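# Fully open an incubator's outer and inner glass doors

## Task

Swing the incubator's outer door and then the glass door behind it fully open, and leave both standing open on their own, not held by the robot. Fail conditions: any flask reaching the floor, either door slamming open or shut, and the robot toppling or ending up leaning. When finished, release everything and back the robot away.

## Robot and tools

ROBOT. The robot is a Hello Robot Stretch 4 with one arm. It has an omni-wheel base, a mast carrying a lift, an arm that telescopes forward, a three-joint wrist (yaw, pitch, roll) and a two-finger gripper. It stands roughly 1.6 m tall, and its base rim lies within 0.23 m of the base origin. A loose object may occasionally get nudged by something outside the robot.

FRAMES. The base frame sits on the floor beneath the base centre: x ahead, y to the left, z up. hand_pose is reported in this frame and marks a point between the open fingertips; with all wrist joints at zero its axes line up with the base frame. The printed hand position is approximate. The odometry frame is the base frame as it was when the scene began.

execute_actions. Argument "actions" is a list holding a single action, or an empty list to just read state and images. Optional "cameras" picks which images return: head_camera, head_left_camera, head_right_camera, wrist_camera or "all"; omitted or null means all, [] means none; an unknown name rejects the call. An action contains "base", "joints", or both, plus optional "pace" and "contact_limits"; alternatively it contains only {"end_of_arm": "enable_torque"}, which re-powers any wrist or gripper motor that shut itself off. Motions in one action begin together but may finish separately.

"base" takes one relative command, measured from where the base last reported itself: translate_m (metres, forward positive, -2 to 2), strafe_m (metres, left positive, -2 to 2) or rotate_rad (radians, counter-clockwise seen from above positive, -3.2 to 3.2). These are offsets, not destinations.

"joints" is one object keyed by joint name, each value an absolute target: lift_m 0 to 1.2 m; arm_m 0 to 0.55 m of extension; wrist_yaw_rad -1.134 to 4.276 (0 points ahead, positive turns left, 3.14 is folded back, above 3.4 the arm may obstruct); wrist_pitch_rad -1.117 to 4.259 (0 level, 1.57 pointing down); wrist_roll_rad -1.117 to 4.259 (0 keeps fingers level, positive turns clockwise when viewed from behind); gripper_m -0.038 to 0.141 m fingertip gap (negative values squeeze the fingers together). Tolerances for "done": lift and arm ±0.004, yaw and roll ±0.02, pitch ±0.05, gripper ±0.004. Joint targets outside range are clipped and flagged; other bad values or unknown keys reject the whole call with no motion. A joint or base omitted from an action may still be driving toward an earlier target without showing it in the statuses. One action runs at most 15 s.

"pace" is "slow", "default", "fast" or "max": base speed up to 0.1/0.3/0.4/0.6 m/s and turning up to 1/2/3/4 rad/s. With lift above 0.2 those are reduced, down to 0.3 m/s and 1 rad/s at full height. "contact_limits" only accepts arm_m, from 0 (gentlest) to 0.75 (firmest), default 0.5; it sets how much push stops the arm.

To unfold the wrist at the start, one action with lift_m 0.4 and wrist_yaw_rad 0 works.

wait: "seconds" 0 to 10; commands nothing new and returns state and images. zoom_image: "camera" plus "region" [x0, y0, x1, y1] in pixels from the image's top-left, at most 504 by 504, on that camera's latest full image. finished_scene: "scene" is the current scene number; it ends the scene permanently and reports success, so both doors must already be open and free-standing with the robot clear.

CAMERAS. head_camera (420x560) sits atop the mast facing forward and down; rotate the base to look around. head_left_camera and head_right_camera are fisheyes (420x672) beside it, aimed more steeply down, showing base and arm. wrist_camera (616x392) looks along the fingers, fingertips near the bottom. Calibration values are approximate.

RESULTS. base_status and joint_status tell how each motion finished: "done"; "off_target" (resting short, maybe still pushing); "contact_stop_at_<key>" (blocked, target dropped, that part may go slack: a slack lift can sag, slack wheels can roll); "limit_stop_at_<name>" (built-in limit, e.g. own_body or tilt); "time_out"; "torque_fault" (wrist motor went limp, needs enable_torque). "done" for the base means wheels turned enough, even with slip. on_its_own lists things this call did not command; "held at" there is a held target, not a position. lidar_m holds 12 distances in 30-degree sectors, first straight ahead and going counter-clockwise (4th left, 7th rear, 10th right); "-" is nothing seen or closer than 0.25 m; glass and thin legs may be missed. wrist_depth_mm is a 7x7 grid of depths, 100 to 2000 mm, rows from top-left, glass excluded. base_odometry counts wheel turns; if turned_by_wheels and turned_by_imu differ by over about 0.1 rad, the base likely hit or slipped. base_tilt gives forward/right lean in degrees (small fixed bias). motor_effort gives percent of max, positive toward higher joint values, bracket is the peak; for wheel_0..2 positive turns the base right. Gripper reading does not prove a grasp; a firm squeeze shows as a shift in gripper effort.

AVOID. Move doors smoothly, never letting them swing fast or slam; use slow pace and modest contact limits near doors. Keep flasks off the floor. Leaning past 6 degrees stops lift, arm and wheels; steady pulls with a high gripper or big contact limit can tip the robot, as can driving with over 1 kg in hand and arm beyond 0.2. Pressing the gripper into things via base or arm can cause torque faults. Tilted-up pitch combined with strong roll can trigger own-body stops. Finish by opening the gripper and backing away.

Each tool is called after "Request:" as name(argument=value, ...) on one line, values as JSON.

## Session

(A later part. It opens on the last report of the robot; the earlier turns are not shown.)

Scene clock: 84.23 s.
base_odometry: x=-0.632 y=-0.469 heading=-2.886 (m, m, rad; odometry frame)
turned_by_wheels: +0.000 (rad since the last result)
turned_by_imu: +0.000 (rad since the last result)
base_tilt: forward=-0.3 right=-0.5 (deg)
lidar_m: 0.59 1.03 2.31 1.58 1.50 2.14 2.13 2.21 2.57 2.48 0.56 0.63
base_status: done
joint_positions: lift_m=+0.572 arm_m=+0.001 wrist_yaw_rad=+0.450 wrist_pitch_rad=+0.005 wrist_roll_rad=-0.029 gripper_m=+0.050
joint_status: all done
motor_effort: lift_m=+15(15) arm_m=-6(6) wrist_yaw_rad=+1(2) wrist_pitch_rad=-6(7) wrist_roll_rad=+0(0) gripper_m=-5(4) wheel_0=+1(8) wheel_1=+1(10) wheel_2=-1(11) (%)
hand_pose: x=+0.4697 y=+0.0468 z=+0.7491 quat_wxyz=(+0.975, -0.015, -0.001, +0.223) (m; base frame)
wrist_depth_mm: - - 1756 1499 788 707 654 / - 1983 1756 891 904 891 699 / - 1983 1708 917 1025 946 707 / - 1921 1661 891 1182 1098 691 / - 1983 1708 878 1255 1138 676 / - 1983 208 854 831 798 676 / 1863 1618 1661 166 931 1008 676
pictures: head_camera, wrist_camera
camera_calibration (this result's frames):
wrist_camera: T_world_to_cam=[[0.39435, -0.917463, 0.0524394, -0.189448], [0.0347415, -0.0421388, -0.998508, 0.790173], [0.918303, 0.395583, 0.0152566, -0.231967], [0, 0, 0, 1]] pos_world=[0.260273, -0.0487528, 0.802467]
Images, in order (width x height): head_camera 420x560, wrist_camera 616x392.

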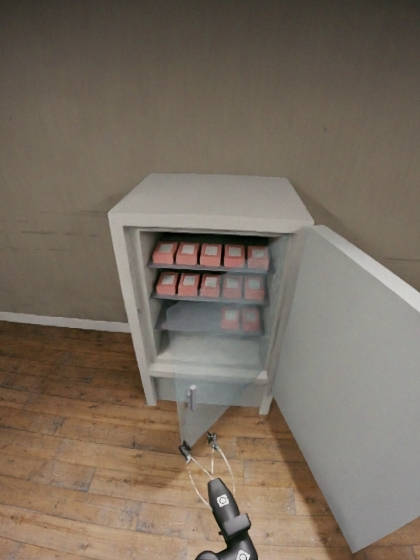

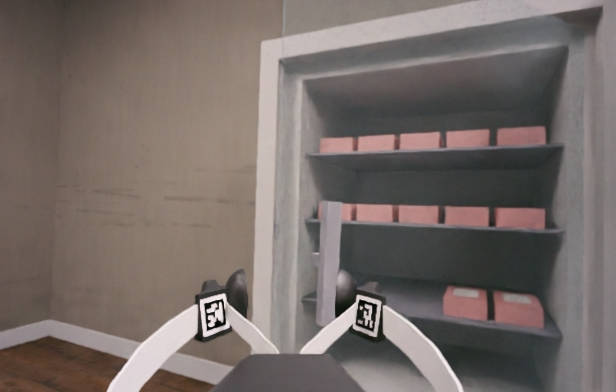

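Request:
execute_actions(actions=[{"base": {"strafe_m": 0.33}, "joints": {"gripper_m": 0.0}, "pace": "max"}], cameras=[])

Request:
execute_actions(actions=[{"joints": {"arm_m": 0.46, "wrist_yaw_rad": 0.3}, "pace": "max"}], cameras=["head_camera"])

Request:
execute_actions(actions=[{"joints": {"wrist_yaw_rad": -0.7}}], cameras=["head_camera", "wrist_camera"])

Scene clock: 87.00 s.
base_odometry: x=-0.548 y=-0.789 heading=-2.886 (m, m, rad; odometry frame)
turned_by_wheels: +0.000 (rad since the last result)
turned_by_imu: -0.001 (rad since the last result)
base_tilt: forward=-0.3 right=-0.3 (deg)
lidar_m: 0.98 1.69 1.95 1.53 1.18 1.63 2.11 2.23 2.93 2.82 0.86 0.65
base_status: done
joint_positions: lift_m=+0.572 arm_m=+0.001 wrist_yaw_rad=+0.450 wrist_pitch_rad=+0.005 wrist_roll_rad=-0.029 gripper_m=+0.000
joint_status: all done
motor_effort: lift_m=+15(15) arm_m=-6(6) wrist_yaw_rad=-1(0) wrist_pitch_rad=-7(7) wrist_roll_rad=+0(0) gripper_m=-7(6) wheel_0=+1(14) wheel_1=+1(14) wheel_2=+0(0) (%)
hand_pose: x=+0.4697 y=+0.0468 z=+0.7491 quat_wxyz=(+0.975, -0.015, -0.001, +0.223) (m; base frame)
wrist_depth_mm: 1863 1983 1756 1576 1397 715 668 / 1863 - 1808 1537 1366 878 878 / 1863 - 1756 1537 1366 946 750 / 1863 1983 1708 1499 1366 1098 1060 / 1808 1983 1708 1499 759 1118 1042 / 1921 1921 192 203 741 878 878 / 1808 1708 1661 183 445 1008 1008
pictures: none
No camera images: the call's "cameras" was empty. Leave "cameras" out to get every camera's image.

Scene clock: 88.90 s.
base_odometry: x=-0.548 y=-0.789 heading=-2.886 (m, m, rad; odometry frame)
turned_by_wheels: +0.000 (rad since the last result)
turned_by_imu: +0.000 (rad since the last result)
base_tilt: forward=-0.3 right=-0.4 (deg)
lidar_m: 0.99 1.69 1.97 1.53 1.17 1.61 2.09 2.23 2.93 2.82 0.86 0.64
base_status: not commanded
joint_positions: lift_m=+0.572 arm_m=+0.459 wrist_yaw_rad=+0.300 wrist_pitch_rad=+0.005 wrist_roll_rad=-0.030 gripper_m=+0.000
joint_status: all done
motor_effort: lift_m=+15(15) arm_m=+6(7) wrist_yaw_rad=-1(3) wrist_pitch_rad=-8(7) wrist_roll_rad=+1(1) gripper_m=-4(4) wheel_0=+1(2) wheel_1=+1(1) wheel_2=+0(0) (%)
hand_pose: x=+0.9313 y=+0.0018 z=+0.7491 quat_wxyz=(+0.989, -0.015, +0.000, +0.149) (m; base frame)
wrist_depth_mm: 1229 1118 1060 357 559 580 549 / 1229 1138 1042 362 410 387 366 / 1229 1138 1042 355 591 668 640 / 1229 1098 1042 355 544 723 676 / 1229 1118 1025 355 559 723 676 / 1182 1098 192 204 750 715 683 / 1205 1098 661 184 307 535 544
pictures: head_camera
Images, in order (width x height): head_camera 420x560.

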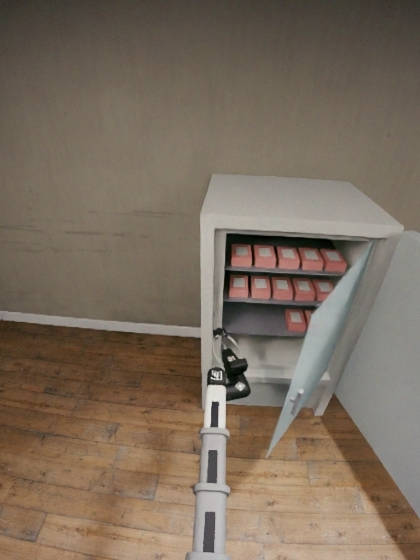

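Scene clock: 90.03 s.
base_odometry: x=-0.548 y=-0.789 heading=-2.886 (m, m, rad; odometry frame)
turned_by_wheels: +0.000 (rad since the last result)
turned_by_imu: +0.000 (rad since the last result)
base_tilt: forward=-0.3 right=-0.3 (deg)
lidar_m: 0.99 1.70 1.96 1.53 1.17 1.61 2.10 2.23 2.91 2.82 0.85 0.65
base_status: not commanded
joint_positions: lift_m=+0.572 arm_m=+0.459 wrist_yaw_rad=-0.700 wrist_pitch_rad=+0.005 wrist_roll_rad=-0.030 gripper_m=+0.000
joint_status: all done
motor_effort: lift_m=+15(16) arm_m=+6(6) wrist_yaw_rad=-1(6) wrist_pitch_rad=-8(7) wrist_roll_rad=+0(1) gripper_m=-7(7) wheel_0=+1(1) wheel_1=+1(1) wheel_2=+0(0) (%)
hand_pose: x=+0.7943 y=-0.2526 z=+0.7491 quat_wxyz=(+0.939, -0.013, +0.007, -0.343) (m; base frame)
wrist_depth_mm: 621 654 647 640 621 544 488 / 424 492 798 683 621 535 492 / 691 768 741 640 615 535 484 / 436 500 788 647 615 530 484 / 715 831 931 661 615 530 477 / 707 778 191 204 574 525 480 / 492 484 517 185 362 517 477
pictures: head_camera, wrist_camera
camera_calibration (this result's frames):
wrist_camera: T_world_to_cam=[[-0.676054, -0.734976, 0.0525456, 0.30412], [-0.0243983, -0.0489436, -0.998504, 0.811499], [0.736448, -0.676324, 0.0151564, -0.537892], [0, 0, 0, 1]] pos_world=[0.62153, -0.100551, 0.802457]
Images, in order (width x height): head_camera 420x560, wrist_camera 616x392.

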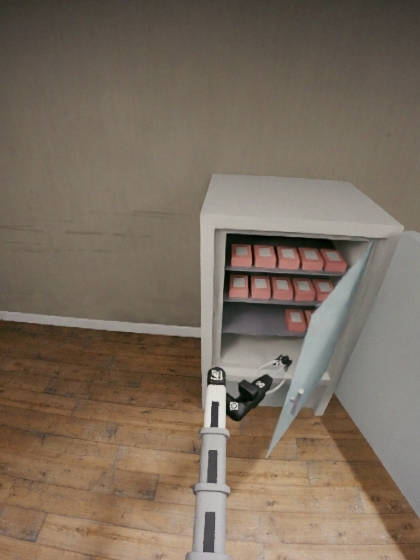

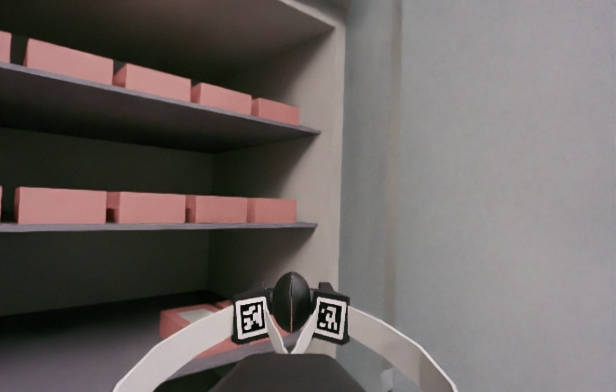

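Request:
execute_actions(actions=[])

Scene clock: 90.50 s.
base_odometry: x=-0.548 y=-0.789 heading=-2.886 (m, m, rad; odometry frame)
turned_by_wheels: +0.000 (rad since the last result)
turned_by_imu: +0.000 (rad since the last result)
base_tilt: forward=-0.2 right=-0.3 (deg)
lidar_m: 1.00 1.69 1.96 1.51 1.17 1.64 2.10 2.22 2.92 2.82 0.86 0.62
base_status: not commanded
joint_positions: lift_m=+0.572 arm_m=+0.459 wrist_yaw_rad=-0.700 wrist_pitch_rad=+0.005 wrist_roll_rad=-0.030 gripper_m=+0.000
joint_status: all done
motor_effort: lift_m=+15(16) arm_m=+6(6) wrist_yaw_rad=-2(6) wrist_pitch_rad=-7(7) wrist_roll_rad=+1(1) gripper_m=-8(7) wheel_0=+1(1) wheel_1=+1(1) wheel_2=+0(0) (%)
hand_pose: x=+0.7943 y=-0.2526 z=+0.7491 quat_wxyz=(+0.939, -0.013, +0.007, -0.343) (m; base frame)
wrist_depth_mm: 621 654 647 634 627 539 496 / 427 492 798 683 621 539 492 / 699 768 741 647 615 535 484 / 436 504 798 647 615 530 480 / 715 842 904 661 621 530 480 / 707 759 191 204 574 525 480 / 488 484 517 184 362 521 477
pictures: head_camera, head_left_camera, head_right_camera, wrist_camera
camera_calibration (this result's frames):
wrist_camera: T_world_to_cam=[[-0.676055, -0.734975, 0.0525456, 0.30412], [-0.0243984, -0.0489435, -0.998504, 0.811499], [0.736447, -0.676326, 0.0151564, -0.537892], [0, 0, 0, 1]] pos_world=[0.62153, -0.100551, 0.802457]
Images, in order (width x height): head_camera 420x560, head_left_camera 420x672, head_right_camera 420x672, wrist_camera 616x392.

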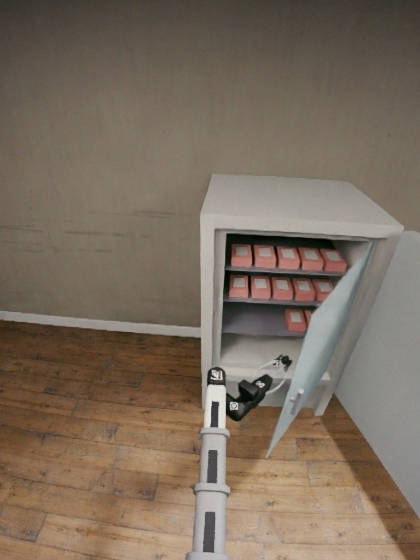

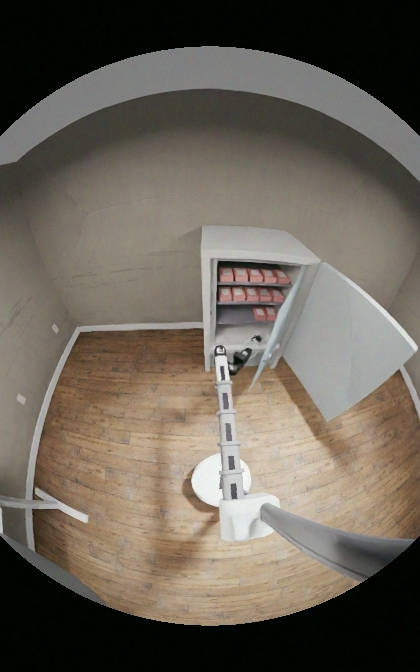

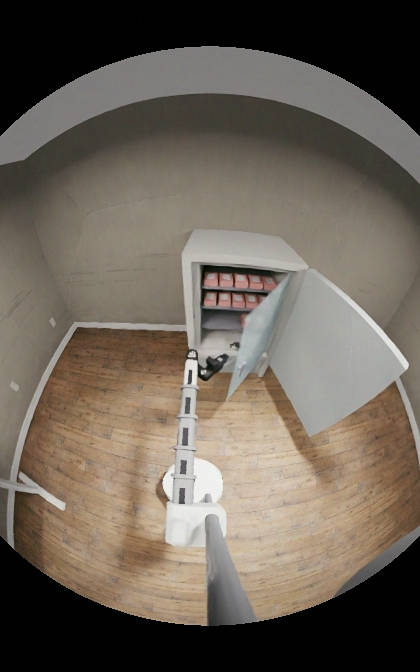

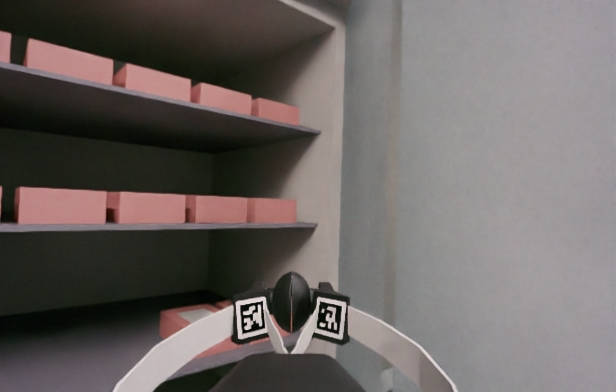

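Request:
execute_actions(actions=[{"base": {"strafe_m": -0.15}, "joints": {"arm_m": 0.40}, "pace": "slow"}], cameras=["head_camera", "head_right_camera"])

Request:
wait(seconds=3)

Scene clock: 93.50 s.
base_odometry: x=-0.586 y=-0.644 heading=-2.886 (m, m, rad; odometry frame)
turned_by_wheels: +0.000 (rad since the last result)
turned_by_imu: +0.000 (rad since the last result)
base_tilt: forward=-0.3 right=-0.2 (deg)
lidar_m: 0.98 1.69 2.12 1.54 1.32 1.87 2.12 2.24 2.75 2.67 0.72 0.64
base_status: done
joint_positions: lift_m=+0.572 arm_m=+0.401 wrist_yaw_rad=-0.700 wrist_pitch_rad=+0.005 wrist_roll_rad=-0.030 gripper_m=+0.000
joint_status: all done
motor_effort: lift_m=+16(16) arm_m=-6(8) wrist_yaw_rad=+0(8) wrist_pitch_rad=-7(7) wrist_roll_rad=+1(1) gripper_m=-7(7) wheel_0=+3(5) wheel_1=-1(2) wheel_2=-1(2) (%)
hand_pose: x=+0.7364 y=-0.2527 z=+0.7491 quat_wxyz=(+0.939, -0.013, +0.007, -0.343) (m; base frame)
wrist_depth_mm: 668 654 597 559 477 424 389 / 462 544 597 539 473 424 387 / 750 778 585 535 469 424 387 / 480 539 591 530 466 418 384 / 778 866 597 530 466 415 379 / 741 640 192 204 452 413 379 / 473 500 569 184 301 407 377
pictures: head_camera, head_right_camera
Images, in order (width x height): head_camera 420x560, head_right_camera 420x672.

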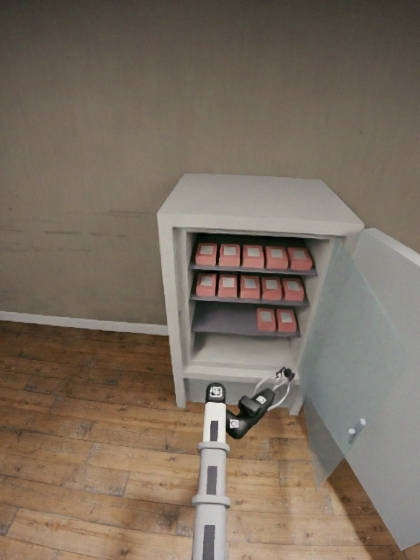

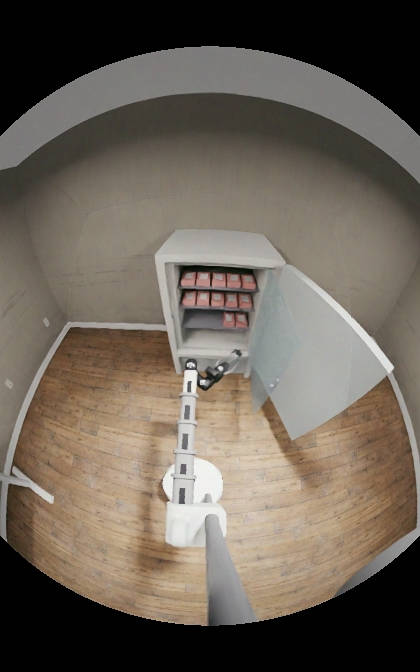

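Scene clock: 96.50 s.
base_odometry: x=-0.586 y=-0.644 heading=-2.886 (m, m, rad; odometry frame)
turned_by_wheels: +0.000 (rad since the last result)
turned_by_imu: +0.000 (rad since the last result)
base_tilt: forward=-0.2 right=-0.5 (deg)
lidar_m: 0.97 1.68 2.12 1.53 1.33 1.89 2.11 2.23 2.75 2.66 0.73 0.68
base_status: done
joint_positions: lift_m=+0.572 arm_m=+0.401 wrist_yaw_rad=-0.700 wrist_pitch_rad=+0.005 wrist_roll_rad=-0.030 gripper_m=+0.000
joint_status: all done
motor_effort: lift_m=+15(16) arm_m=-6(8) wrist_yaw_rad=-1(8) wrist_pitch_rad=-7(7) wrist_roll_rad=+0(1) gripper_m=-7(7) wheel_0=+3(5) wheel_1=-1(2) wheel_2=-1(2) (%)
hand_pose: x=+0.7364 y=-0.2527 z=+0.7491 quat_wxyz=(+0.939, -0.013, +0.007, -0.343) (m; base frame)
wrist_depth_mm: 668 654 591 554 477 427 392 / 462 544 591 539 473 421 389 / 750 768 591 535 473 418 387 / 480 549 591 530 466 421 382 / 768 854 591 525 466 415 379 / 741 634 191 204 455 413 379 / 480 496 574 185 301 410 375
wait: 3.00 s; at rest by 0.27 s
pictures: head_camera, head_left_camera, head_right_camera, wrist_camera
camera_calibration (this result's frames):
wrist_camera: T_world_to_cam=[[-0.676159, -0.73488, 0.0525448, 0.265027], [-0.0243933, -0.04895, -0.998503, 0.810083], [0.736352, -0.676428, 0.0151718, -0.495199], [0, 0, 0, 1]] pos_world=[0.563601, -0.10055, 0.802458]
Images, in order (width x height): head_camera 420x560, head_left_camera 420x672, head_right_camera 420x672, wrist_camera 616x392.

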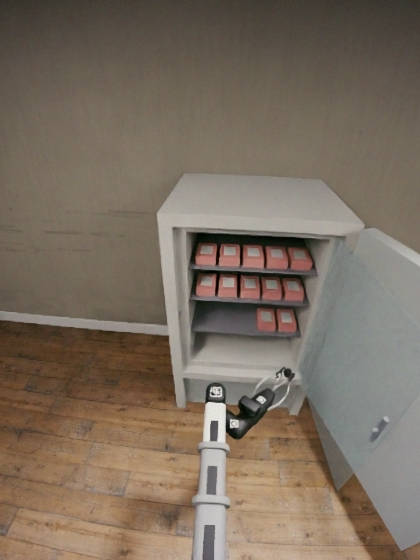

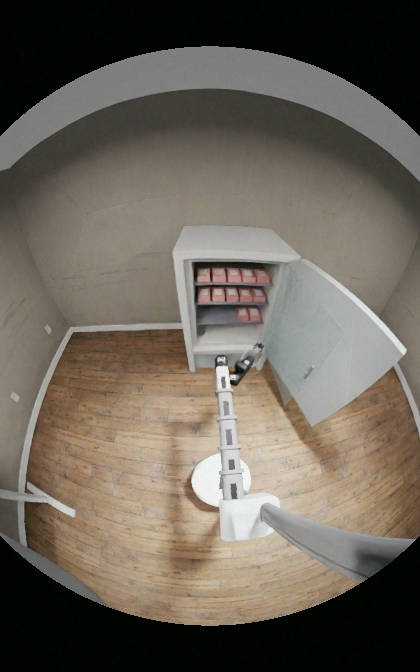

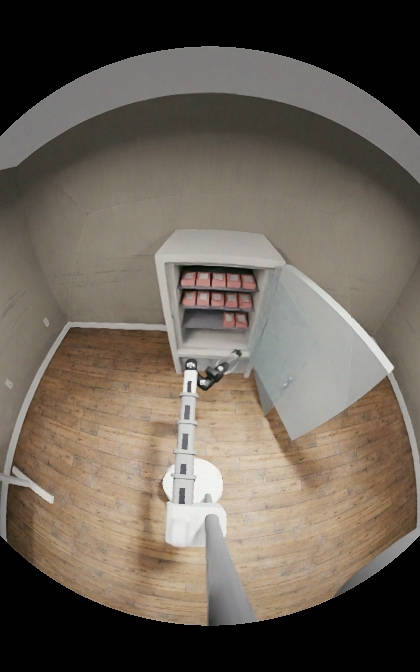

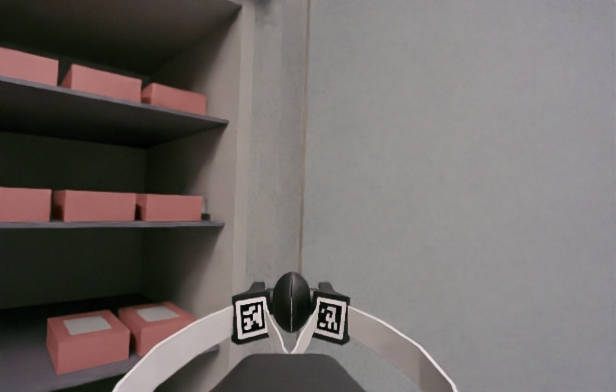

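Request:
execute_actions(actions=[{"base": {"strafe_m": -0.07}, "joints": {"wrist_yaw_rad": -1.0, "arm_m": 0.36}, "pace": "slow"}], cameras=["head_camera", "wrist_camera", "head_right_camera"])

Scene clock: 99.03 s.
base_odometry: x=-0.604 y=-0.576 heading=-2.886 (m, m, rad; odometry frame)
turned_by_wheels: +0.000 (rad since the last result)
turned_by_imu: +0.000 (rad since the last result)
base_tilt: forward=-0.3 right=-0.2 (deg)
lidar_m: 0.99 1.06 2.20 1.54 1.38 1.94 2.13 2.24 2.69 2.60 0.64 0.65
base_status: done
joint_positions: lift_m=+0.572 arm_m=+0.361 wrist_yaw_rad=-1.000 wrist_pitch_rad=+0.005 wrist_roll_rad=-0.030 gripper_m=+0.000
joint_status: all done
motor_effort: lift_m=+15(16) arm_m=-6(10) wrist_yaw_rad=-1(3) wrist_pitch_rad=-7(7) wrist_roll_rad=+0(1) gripper_m=-7(7) wheel_0=+2(8) wheel_1=-3(7) wheel_2=+0(0) (%)
hand_pose: x=+0.6144 y=-0.2900 z=+0.7491 quat_wxyz=(+0.878, -0.012, +0.009, -0.479) (m; base frame)
wrist_depth_mm: 521 500 466 442 421 404 387 / 517 492 466 439 418 399 384 / 512 492 462 439 418 397 382 / 512 484 459 436 413 397 379 / 504 480 455 433 415 387 377 / 500 477 193 204 407 384 377 / 500 480 445 184 282 387 377
pictures: head_camera, head_right_camera, wrist_camera
camera_calibration (this result's frames):
wrist_camera: T_world_to_cam=[[-0.863133, -0.502235, 0.0525451, 0.337446], [-0.0377705, -0.0395542, -0.998503, 0.816223], [0.503562, -0.863826, 0.0151708, -0.341901], [0, 0, 0, 1]] pos_world=[0.494258, -0.0935813, 0.802458]
Images, in order (width x height): head_camera 420x560, head_right_camera 420x672, wrist_camera 616x392.

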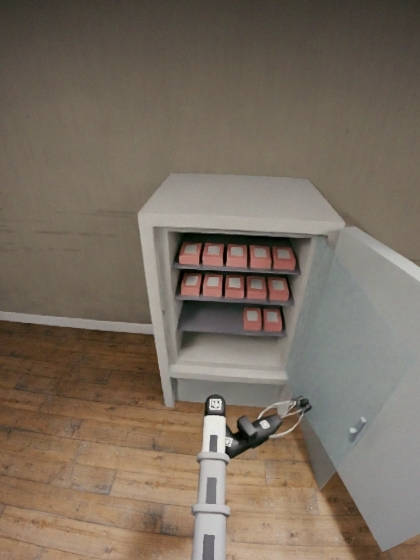

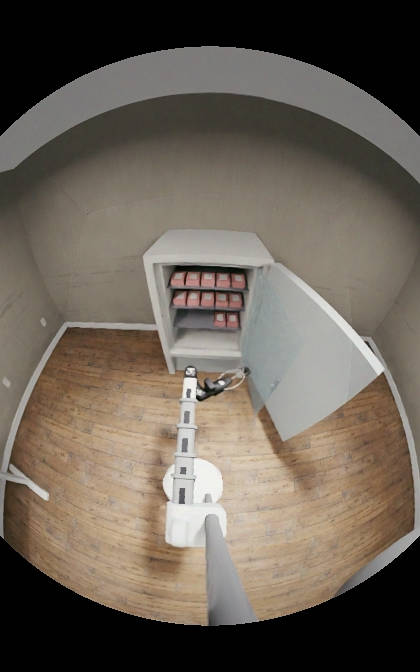

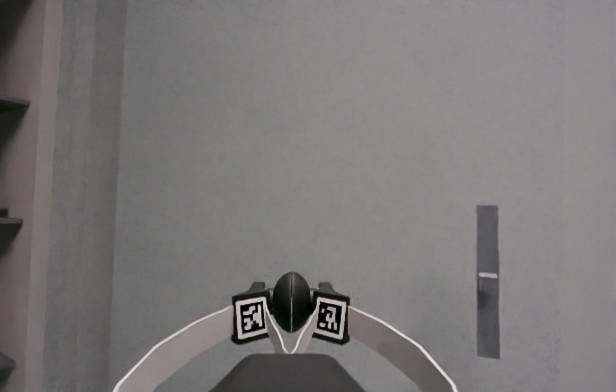

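Request:
execute_actions(actions=[{"base": {"strafe_m": -0.07}, "pace": "slow"}], cameras=["wrist_camera"])

Request:
wait(seconds=2)

Scene clock: 101.13 s.
base_odometry: x=-0.621 y=-0.508 heading=-2.886 (m, m, rad; odometry frame)
turned_by_wheels: +0.000 (rad since the last result)
turned_by_imu: +0.000 (rad since the last result)
base_tilt: forward=-0.4 right=-0.4 (deg)
lidar_m: 0.98 1.05 2.26 1.59 1.46 2.10 2.11 2.24 2.61 2.54 0.59 0.60
base_status: done
joint_positions: lift_m=+0.572 arm_m=+0.361 wrist_yaw_rad=-1.000 wrist_pitch_rad=+0.005 wrist_roll_rad=-0.030 gripper_m=+0.000
joint_status: not commanded
motor_effort: lift_m=+15(15) arm_m=-6(6) wrist_yaw_rad=+0(0) wrist_pitch_rad=-7(7) wrist_roll_rad=+0(2) gripper_m=-5(7) wheel_0=+1(9) wheel_1=-2(0) wheel_2=+0(1) (%)
hand_pose: x=+0.6144 y=-0.2900 z=+0.7491 quat_wxyz=(+0.878, -0.012, +0.009, -0.479) (m; base frame)
wrist_depth_mm: 455 415 394 375 355 338 325 / 449 415 394 370 355 338 324 / 449 413 389 368 351 336 322 / 445 413 387 368 349 332 320 / 439 407 387 366 345 329 320 / 430 404 192 204 342 325 317 / 430 402 377 184 251 324 315
pictures: wrist_camera
camera_calibration (this result's frames):
wrist_camera: T_world_to_cam=[[-0.863133, -0.502235, 0.0525449, 0.337442], [-0.0377703, -0.0395542, -0.998503, 0.816223], [0.503562, -0.863826, 0.015171, -0.3419], [0, 0, 0, 1]] pos_world=[0.494254, -0.0935813, 0.802458]
Images, in order (width x height): wrist_camera 616x392.

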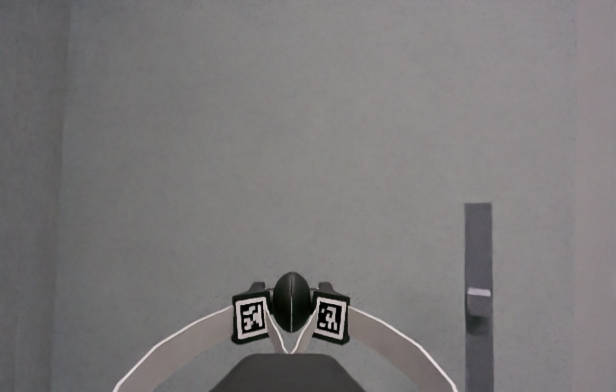

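Scene clock: 103.13 s.
base_odometry: x=-0.621 y=-0.508 heading=-2.886 (m, m, rad; odometry frame)
turned_by_wheels: +0.000 (rad since the last result)
turned_by_imu: +0.000 (rad since the last result)
base_tilt: forward=-0.3 right=-0.4 (deg)
lidar_m: 0.98 1.06 2.25 1.56 1.47 2.12 2.13 2.24 2.59 2.54 0.59 0.62
base_status: done
joint_positions: lift_m=+0.572 arm_m=+0.361 wrist_yaw_rad=-1.000 wrist_pitch_rad=+0.005 wrist_roll_rad=-0.030 gripper_m=+0.000
joint_status: not commanded
motor_effort: lift_m=+15(15) arm_m=-6(6) wrist_yaw_rad=-1(0) wrist_pitch_rad=-8(7) wrist_roll_rad=+0(2) gripper_m=-5(7) wheel_0=+1(9) wheel_1=-2(0) wheel_2=-1(1) (%)
hand_pose: x=+0.6144 y=-0.2900 z=+0.7491 quat_wxyz=(+0.878, -0.012, +0.009, -0.479) (m; base frame)
wrist_depth_mm: 455 418 394 373 355 338 324 / 452 413 394 373 353 336 324 / 452 410 387 368 351 336 322 / 442 410 387 366 349 332 319 / 442 407 384 366 347 325 319 / 430 404 192 203 342 327 317 / 430 399 377 185 252 322 317
wait: 2.00 s; at rest by 0.27 s
pictures: head_camera, head_left_camera, head_right_camera, wrist_camera
camera_calibration (this result's frames):
wrist_camera: T_world_to_cam=[[-0.863133, -0.502235, 0.052545, 0.337442], [-0.0377704, -0.0395542, -0.998503, 0.816223], [0.503562, -0.863826, 0.0151709, -0.3419], [0, 0, 0, 1]] pos_world=[0.494254, -0.0935813, 0.802458]
Images, in order (width x height): head_camera 420x560, head_left_camera 420x672, head_right_camera 420x672, wrist_camera 616x392.

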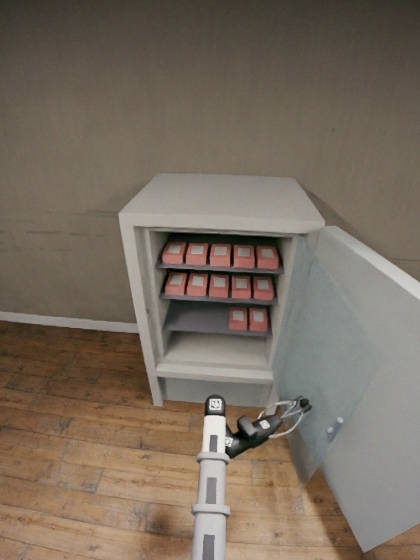

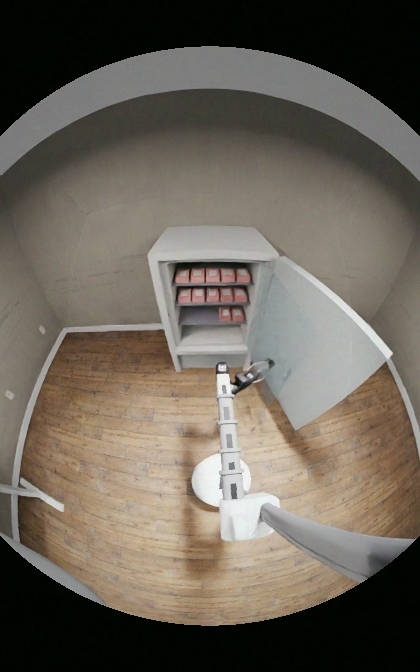

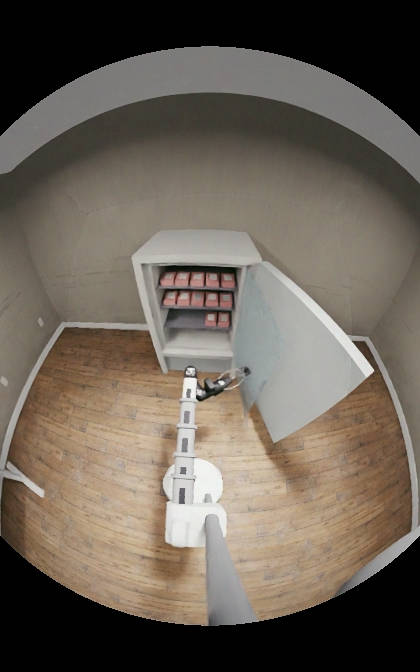

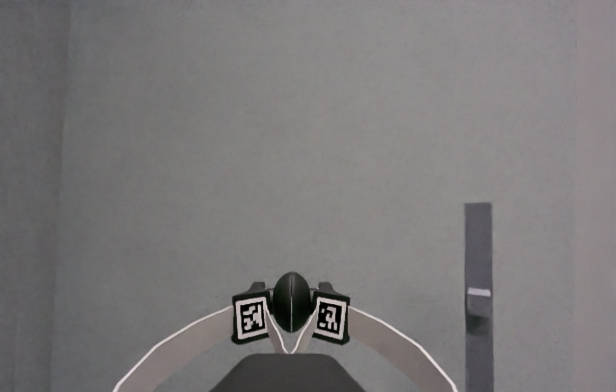

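Request:
execute_actions(actions=[{"base": {"strafe_m": -0.04}, "pace": "slow"}], cameras=["wrist_camera"])

Request:
wait(seconds=2)

Scene clock: 104.80 s.
base_odometry: x=-0.631 y=-0.470 heading=-2.886 (m, m, rad; odometry frame)
turned_by_wheels: +0.000 (rad since the last result)
turned_by_imu: +0.001 (rad since the last result)
base_tilt: forward=-0.4 right=-0.3 (deg)
lidar_m: 0.98 1.03 2.31 1.57 1.51 2.13 2.12 2.23 2.56 2.50 0.56 0.60
base_status: done
joint_positions: lift_m=+0.572 arm_m=+0.361 wrist_yaw_rad=-1.000 wrist_pitch_rad=+0.005 wrist_roll_rad=-0.030 gripper_m=+0.000
joint_status: not commanded
motor_effort: lift_m=+16(15) arm_m=-6(6) wrist_yaw_rad=+3(3) wrist_pitch_rad=-7(7) wrist_roll_rad=+2(1) gripper_m=-6(5) wheel_0=+5(11) wheel_1=-1(3) wheel_2=+0(0) (%)
hand_pose: x=+0.6140 y=-0.2900 z=+0.7491 quat_wxyz=(+0.877, -0.012, +0.009, -0.480) (m; base frame)
wrist_depth_mm: 394 370 355 334 319 303 293 / 394 370 349 332 315 303 289 / 392 370 351 330 315 300 289 / 389 366 347 329 314 297 287 / 384 364 345 325 312 293 286 / 384 362 191 204 309 290 285 / 382 357 336 184 234 291 283
pictures: wrist_camera
camera_calibration (this result's frames):
wrist_camera: T_world_to_cam=[[-0.863525, -0.501562, 0.0525399, 0.33756], [-0.037736, -0.0396265, -0.998502, 0.8162], [0.502892, -0.864214, 0.0152915, -0.341579], [0, 0, 0, 1]] pos_world=[0.494069, -0.0935468, 0.802465]
Images, in order (width x height): wrist_camera 616x392.

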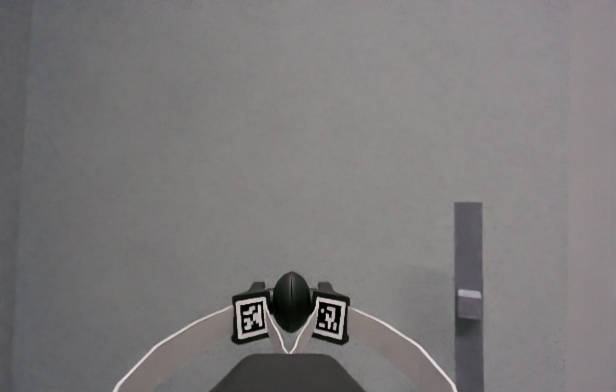

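Scene clock: 106.80 s.
base_odometry: x=-0.631 y=-0.470 heading=-2.886 (m, m, rad; odometry frame)
turned_by_wheels: +0.000 (rad since the last result)
turned_by_imu: +0.000 (rad since the last result)
base_tilt: forward=-0.2 right=-0.3 (deg)
lidar_m: 0.96 1.03 2.30 1.56 1.50 2.14 2.13 2.23 2.60 2.49 0.56 0.58
base_status: done
joint_positions: lift_m=+0.572 arm_m=+0.361 wrist_yaw_rad=-1.000 wrist_pitch_rad=+0.005 wrist_roll_rad=-0.030 gripper_m=+0.000
joint_status: not commanded
motor_effort: lift_m=+15(15) arm_m=-5(6) wrist_yaw_rad=+1(3) wrist_pitch_rad=-7(7) wrist_roll_rad=+1(1) gripper_m=-6(5) wheel_0=+5(11) wheel_1=-1(3) wheel_2=+0(0) (%)
hand_pose: x=+0.6140 y=-0.2900 z=+0.7491 quat_wxyz=(+0.877, -0.012, +0.009, -0.480) (m; base frame)
wrist_depth_mm: 397 375 351 336 319 303 291 / 394 370 351 332 315 301 289 / 389 370 349 332 314 300 289 / 389 368 345 330 312 298 287 / 387 364 347 327 310 291 285 / 384 362 191 204 307 290 285 / 382 359 338 183 233 290 282
wait: 2.00 s; at rest by 0.27 s
pictures: head_camera, head_left_camera, head_right_camera, wrist_camera
camera_calibration (this result's frames):
wrist_camera: T_world_to_cam=[[-0.863525, -0.501562, 0.0525396, 0.33756], [-0.0377359, -0.0396262, -0.998502, 0.8162], [0.502892, -0.864214, 0.0152913, -0.341579], [0, 0, 0, 1]] pos_world=[0.494069, -0.0935468, 0.802465]
Images, in order (width x height): head_camera 420x560, head_left_camera 420x672, head_right_camera 420x672, wrist_camera 616x392.

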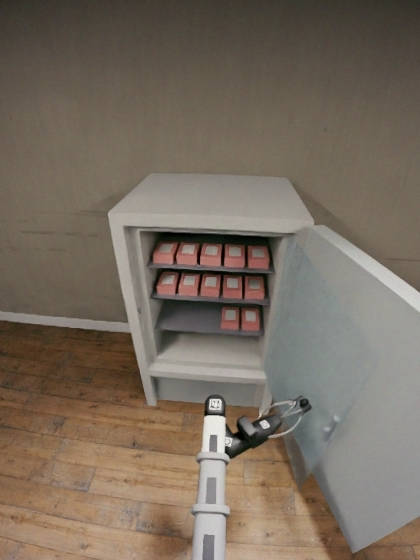

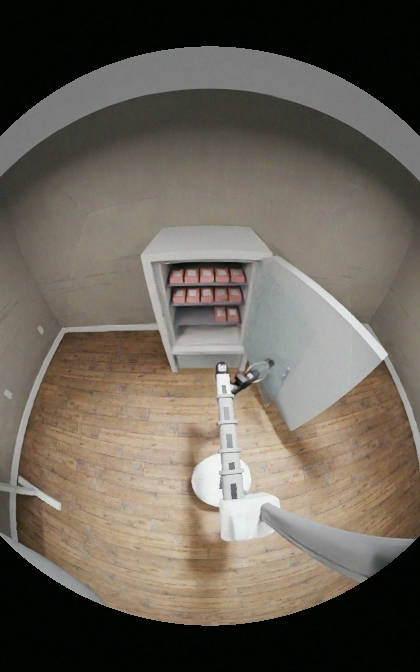

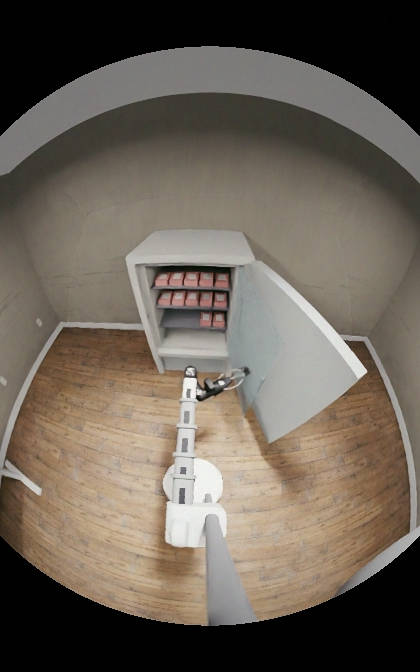

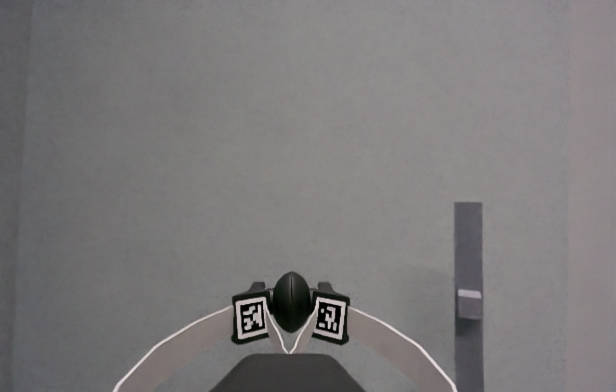

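Request:
execute_actions(actions=[{"base": {"strafe_m": -0.012}, "pace": "slow"}], cameras=["wrist_camera"])

Scene clock: 108.00 s.
base_odometry: x=-0.634 y=-0.459 heading=-2.883 (m, m, rad; odometry frame)
turned_by_wheels: +0.003 (rad since the last result)
turned_by_imu: +0.003 (rad since the last result)
base_tilt: forward=-0.2 right=-0.4 (deg)
lidar_m: 0.97 1.04 2.30 1.56 1.50 2.17 2.12 2.25 2.55 2.48 0.53 0.60
base_status: done
joint_positions: lift_m=+0.572 arm_m=+0.360 wrist_yaw_rad=-1.013 wrist_pitch_rad=+0.004 wrist_roll_rad=-0.030 gripper_m=+0.000
joint_status: not commanded
on_its_own: wrist_yaw_rad is at rest, and its effort (+38) is outside its rest range (-13 to +13)
motor_effort: lift_m=+15(16) arm_m=-1(6) wrist_yaw_rad=+38(38) wrist_pitch_rad=-3(7) wrist_roll_rad=+0(0) gripper_m=-3(6) wheel_0=+27(27) wheel_1=+5(2) wheel_2=+5(6) (%)
hand_pose: x=+0.6095 y=-0.2911 z=+0.7495 quat_wxyz=(+0.874, -0.012, +0.009, -0.485) (m; base frame)
wrist_depth_mm: 392 368 349 330 315 298 289 / 389 366 345 329 314 298 286 / 389 364 343 327 309 296 285 / 384 362 342 325 309 294 283 / 382 359 340 324 307 290 282 / 377 357 191 203 304 289 279 / 375 347 338 161 300 286 279
pictures: wrist_camera
camera_calibration (this result's frames):
wrist_camera: T_world_to_cam=[[-0.86992, -0.490391, 0.0524917, 0.340299], [-0.037636, -0.0401148, -0.998486, 0.816104], [0.491754, -0.870579, 0.0164403, -0.336122], [0, 0, 0, 1]] pos_world=[0.492038, -0.0930033, 0.802532]
Images, in order (width x height): wrist_camera 616x392.

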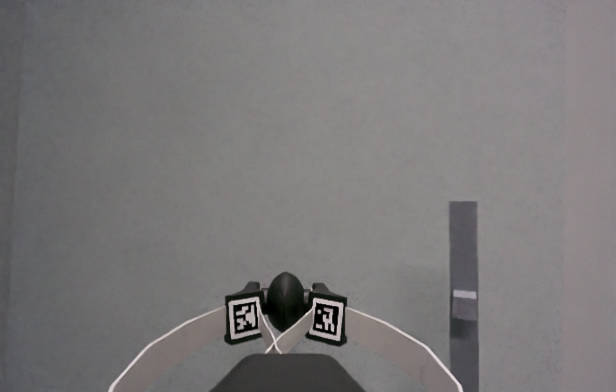

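The stop is reached. Moving clear now.

Request:
execute_actions(actions=[{"base": {"strafe_m": 0.3}, "joints": {"arm_m": 0.05}}], cameras=["head_camera", "head_right_camera"])

Request:
wait(seconds=2)

Scene clock: 110.47 s.
base_odometry: x=-0.557 y=-0.749 heading=-2.883 (m, m, rad; odometry frame)
turned_by_wheels: +0.000 (rad since the last result)
turned_by_imu: -0.001 (rad since the last result)
base_tilt: forward=-0.4 right=-0.3 (deg)
lidar_m: 0.99 1.67 2.01 1.51 1.20 1.74 2.11 2.22 2.86 2.78 0.82 0.92
base_status: done
joint_positions: lift_m=+0.572 arm_m=+0.051 wrist_yaw_rad=-1.000 wrist_pitch_rad=+0.005 wrist_roll_rad=-0.030 gripper_m=+0.000
joint_status: all done
motor_effort: lift_m=+16(16) arm_m=-6(3) wrist_yaw_rad=+1(38) wrist_pitch_rad=-7(7) wrist_roll_rad=+1(0) gripper_m=-7(6) wheel_0=+1(27) wheel_1=+0(7) wheel_2=+0(6) (%)
hand_pose: x=+0.3042 y=-0.2900 z=+0.7491 quat_wxyz=(+0.877, -0.012, +0.009, -0.479) (m; base frame)
wrist_depth_mm: 750 842 768 723 691 - - / 842 809 759 723 683 - - / 831 809 759 723 683 - - / 842 798 759 707 683 - - / 831 788 750 707 676 - - / 820 798 191 204 668 - - / 820 778 741 184 410 1983 1983
pictures: head_camera, head_right_camera
Images, in order (width x height): head_camera 420x560, head_right_camera 420x672.

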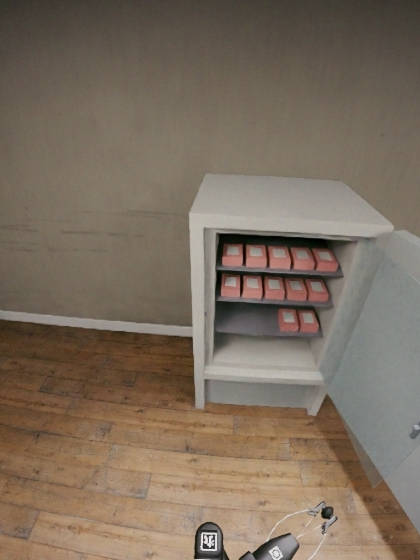

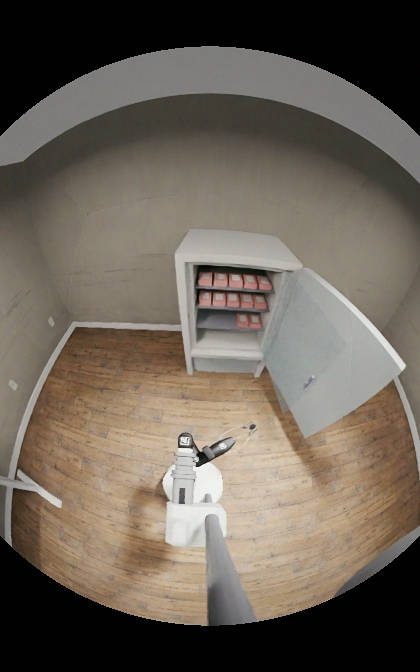

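Scene clock: 112.47 s.
base_odometry: x=-0.557 y=-0.749 heading=-2.883 (m, m, rad; odometry frame)
turned_by_wheels: +0.000 (rad since the last result)
turned_by_imu: +0.000 (rad since the last result)
base_tilt: forward=-0.3 right=-0.4 (deg)
lidar_m: 0.99 1.70 2.00 1.52 1.20 1.73 2.11 2.25 2.88 2.77 0.78 0.93
base_status: done
joint_positions: lift_m=+0.572 arm_m=+0.051 wrist_yaw_rad=-1.000 wrist_pitch_rad=+0.005 wrist_roll_rad=-0.030 gripper_m=+0.000
joint_status: all done
motor_effort: lift_m=+16(16) arm_m=-6(3) wrist_yaw_rad=+1(38) wrist_pitch_rad=-7(7) wrist_roll_rad=+2(0) gripper_m=-6(6) wheel_0=+1(27) wheel_1=+0(7) wheel_2=-1(6) (%)
hand_pose: x=+0.3042 y=-0.2900 z=+0.7491 quat_wxyz=(+0.877, -0.012, +0.009, -0.479) (m; base frame)
wrist_depth_mm: 759 831 778 732 699 - - / 842 809 768 723 691 - - / 831 798 759 723 683 - - / 831 809 750 707 683 - - / 831 798 750 699 683 - - / 831 798 192 204 668 - - / 820 788 732 185 413 1983 1983
wait: 2.00 s; at rest by 0.27 s
pictures: head_camera, head_left_camera, head_right_camera, wrist_camera
camera_calibration (this result's frames):
wrist_camera: T_world_to_cam=[[-0.863366, -0.501816, 0.0527315, 0.0697791], [-0.0379015, -0.0397141, -0.998492, 0.804489], [0.503153, -0.864062, 0.0152683, -0.185773], [0, 0, 0, 1]] pos_world=[0.184209, -0.093554, 0.802433]
Images, in order (width x height): head_camera 420x560, head_left_camera 420x672, head_right_camera 420x672, wrist_camera 616x392.

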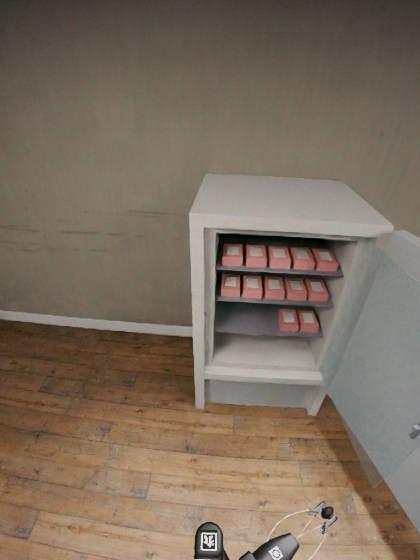

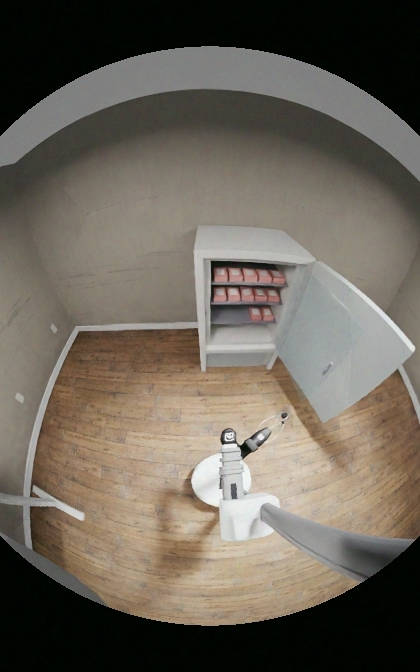

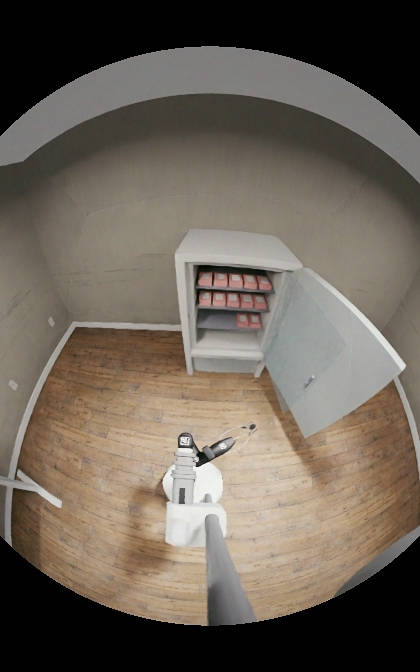

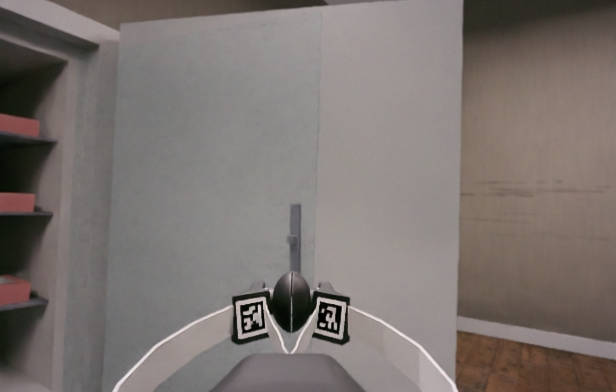

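Request:
finished_scene(scene=2)

The scene is finished: the task was done.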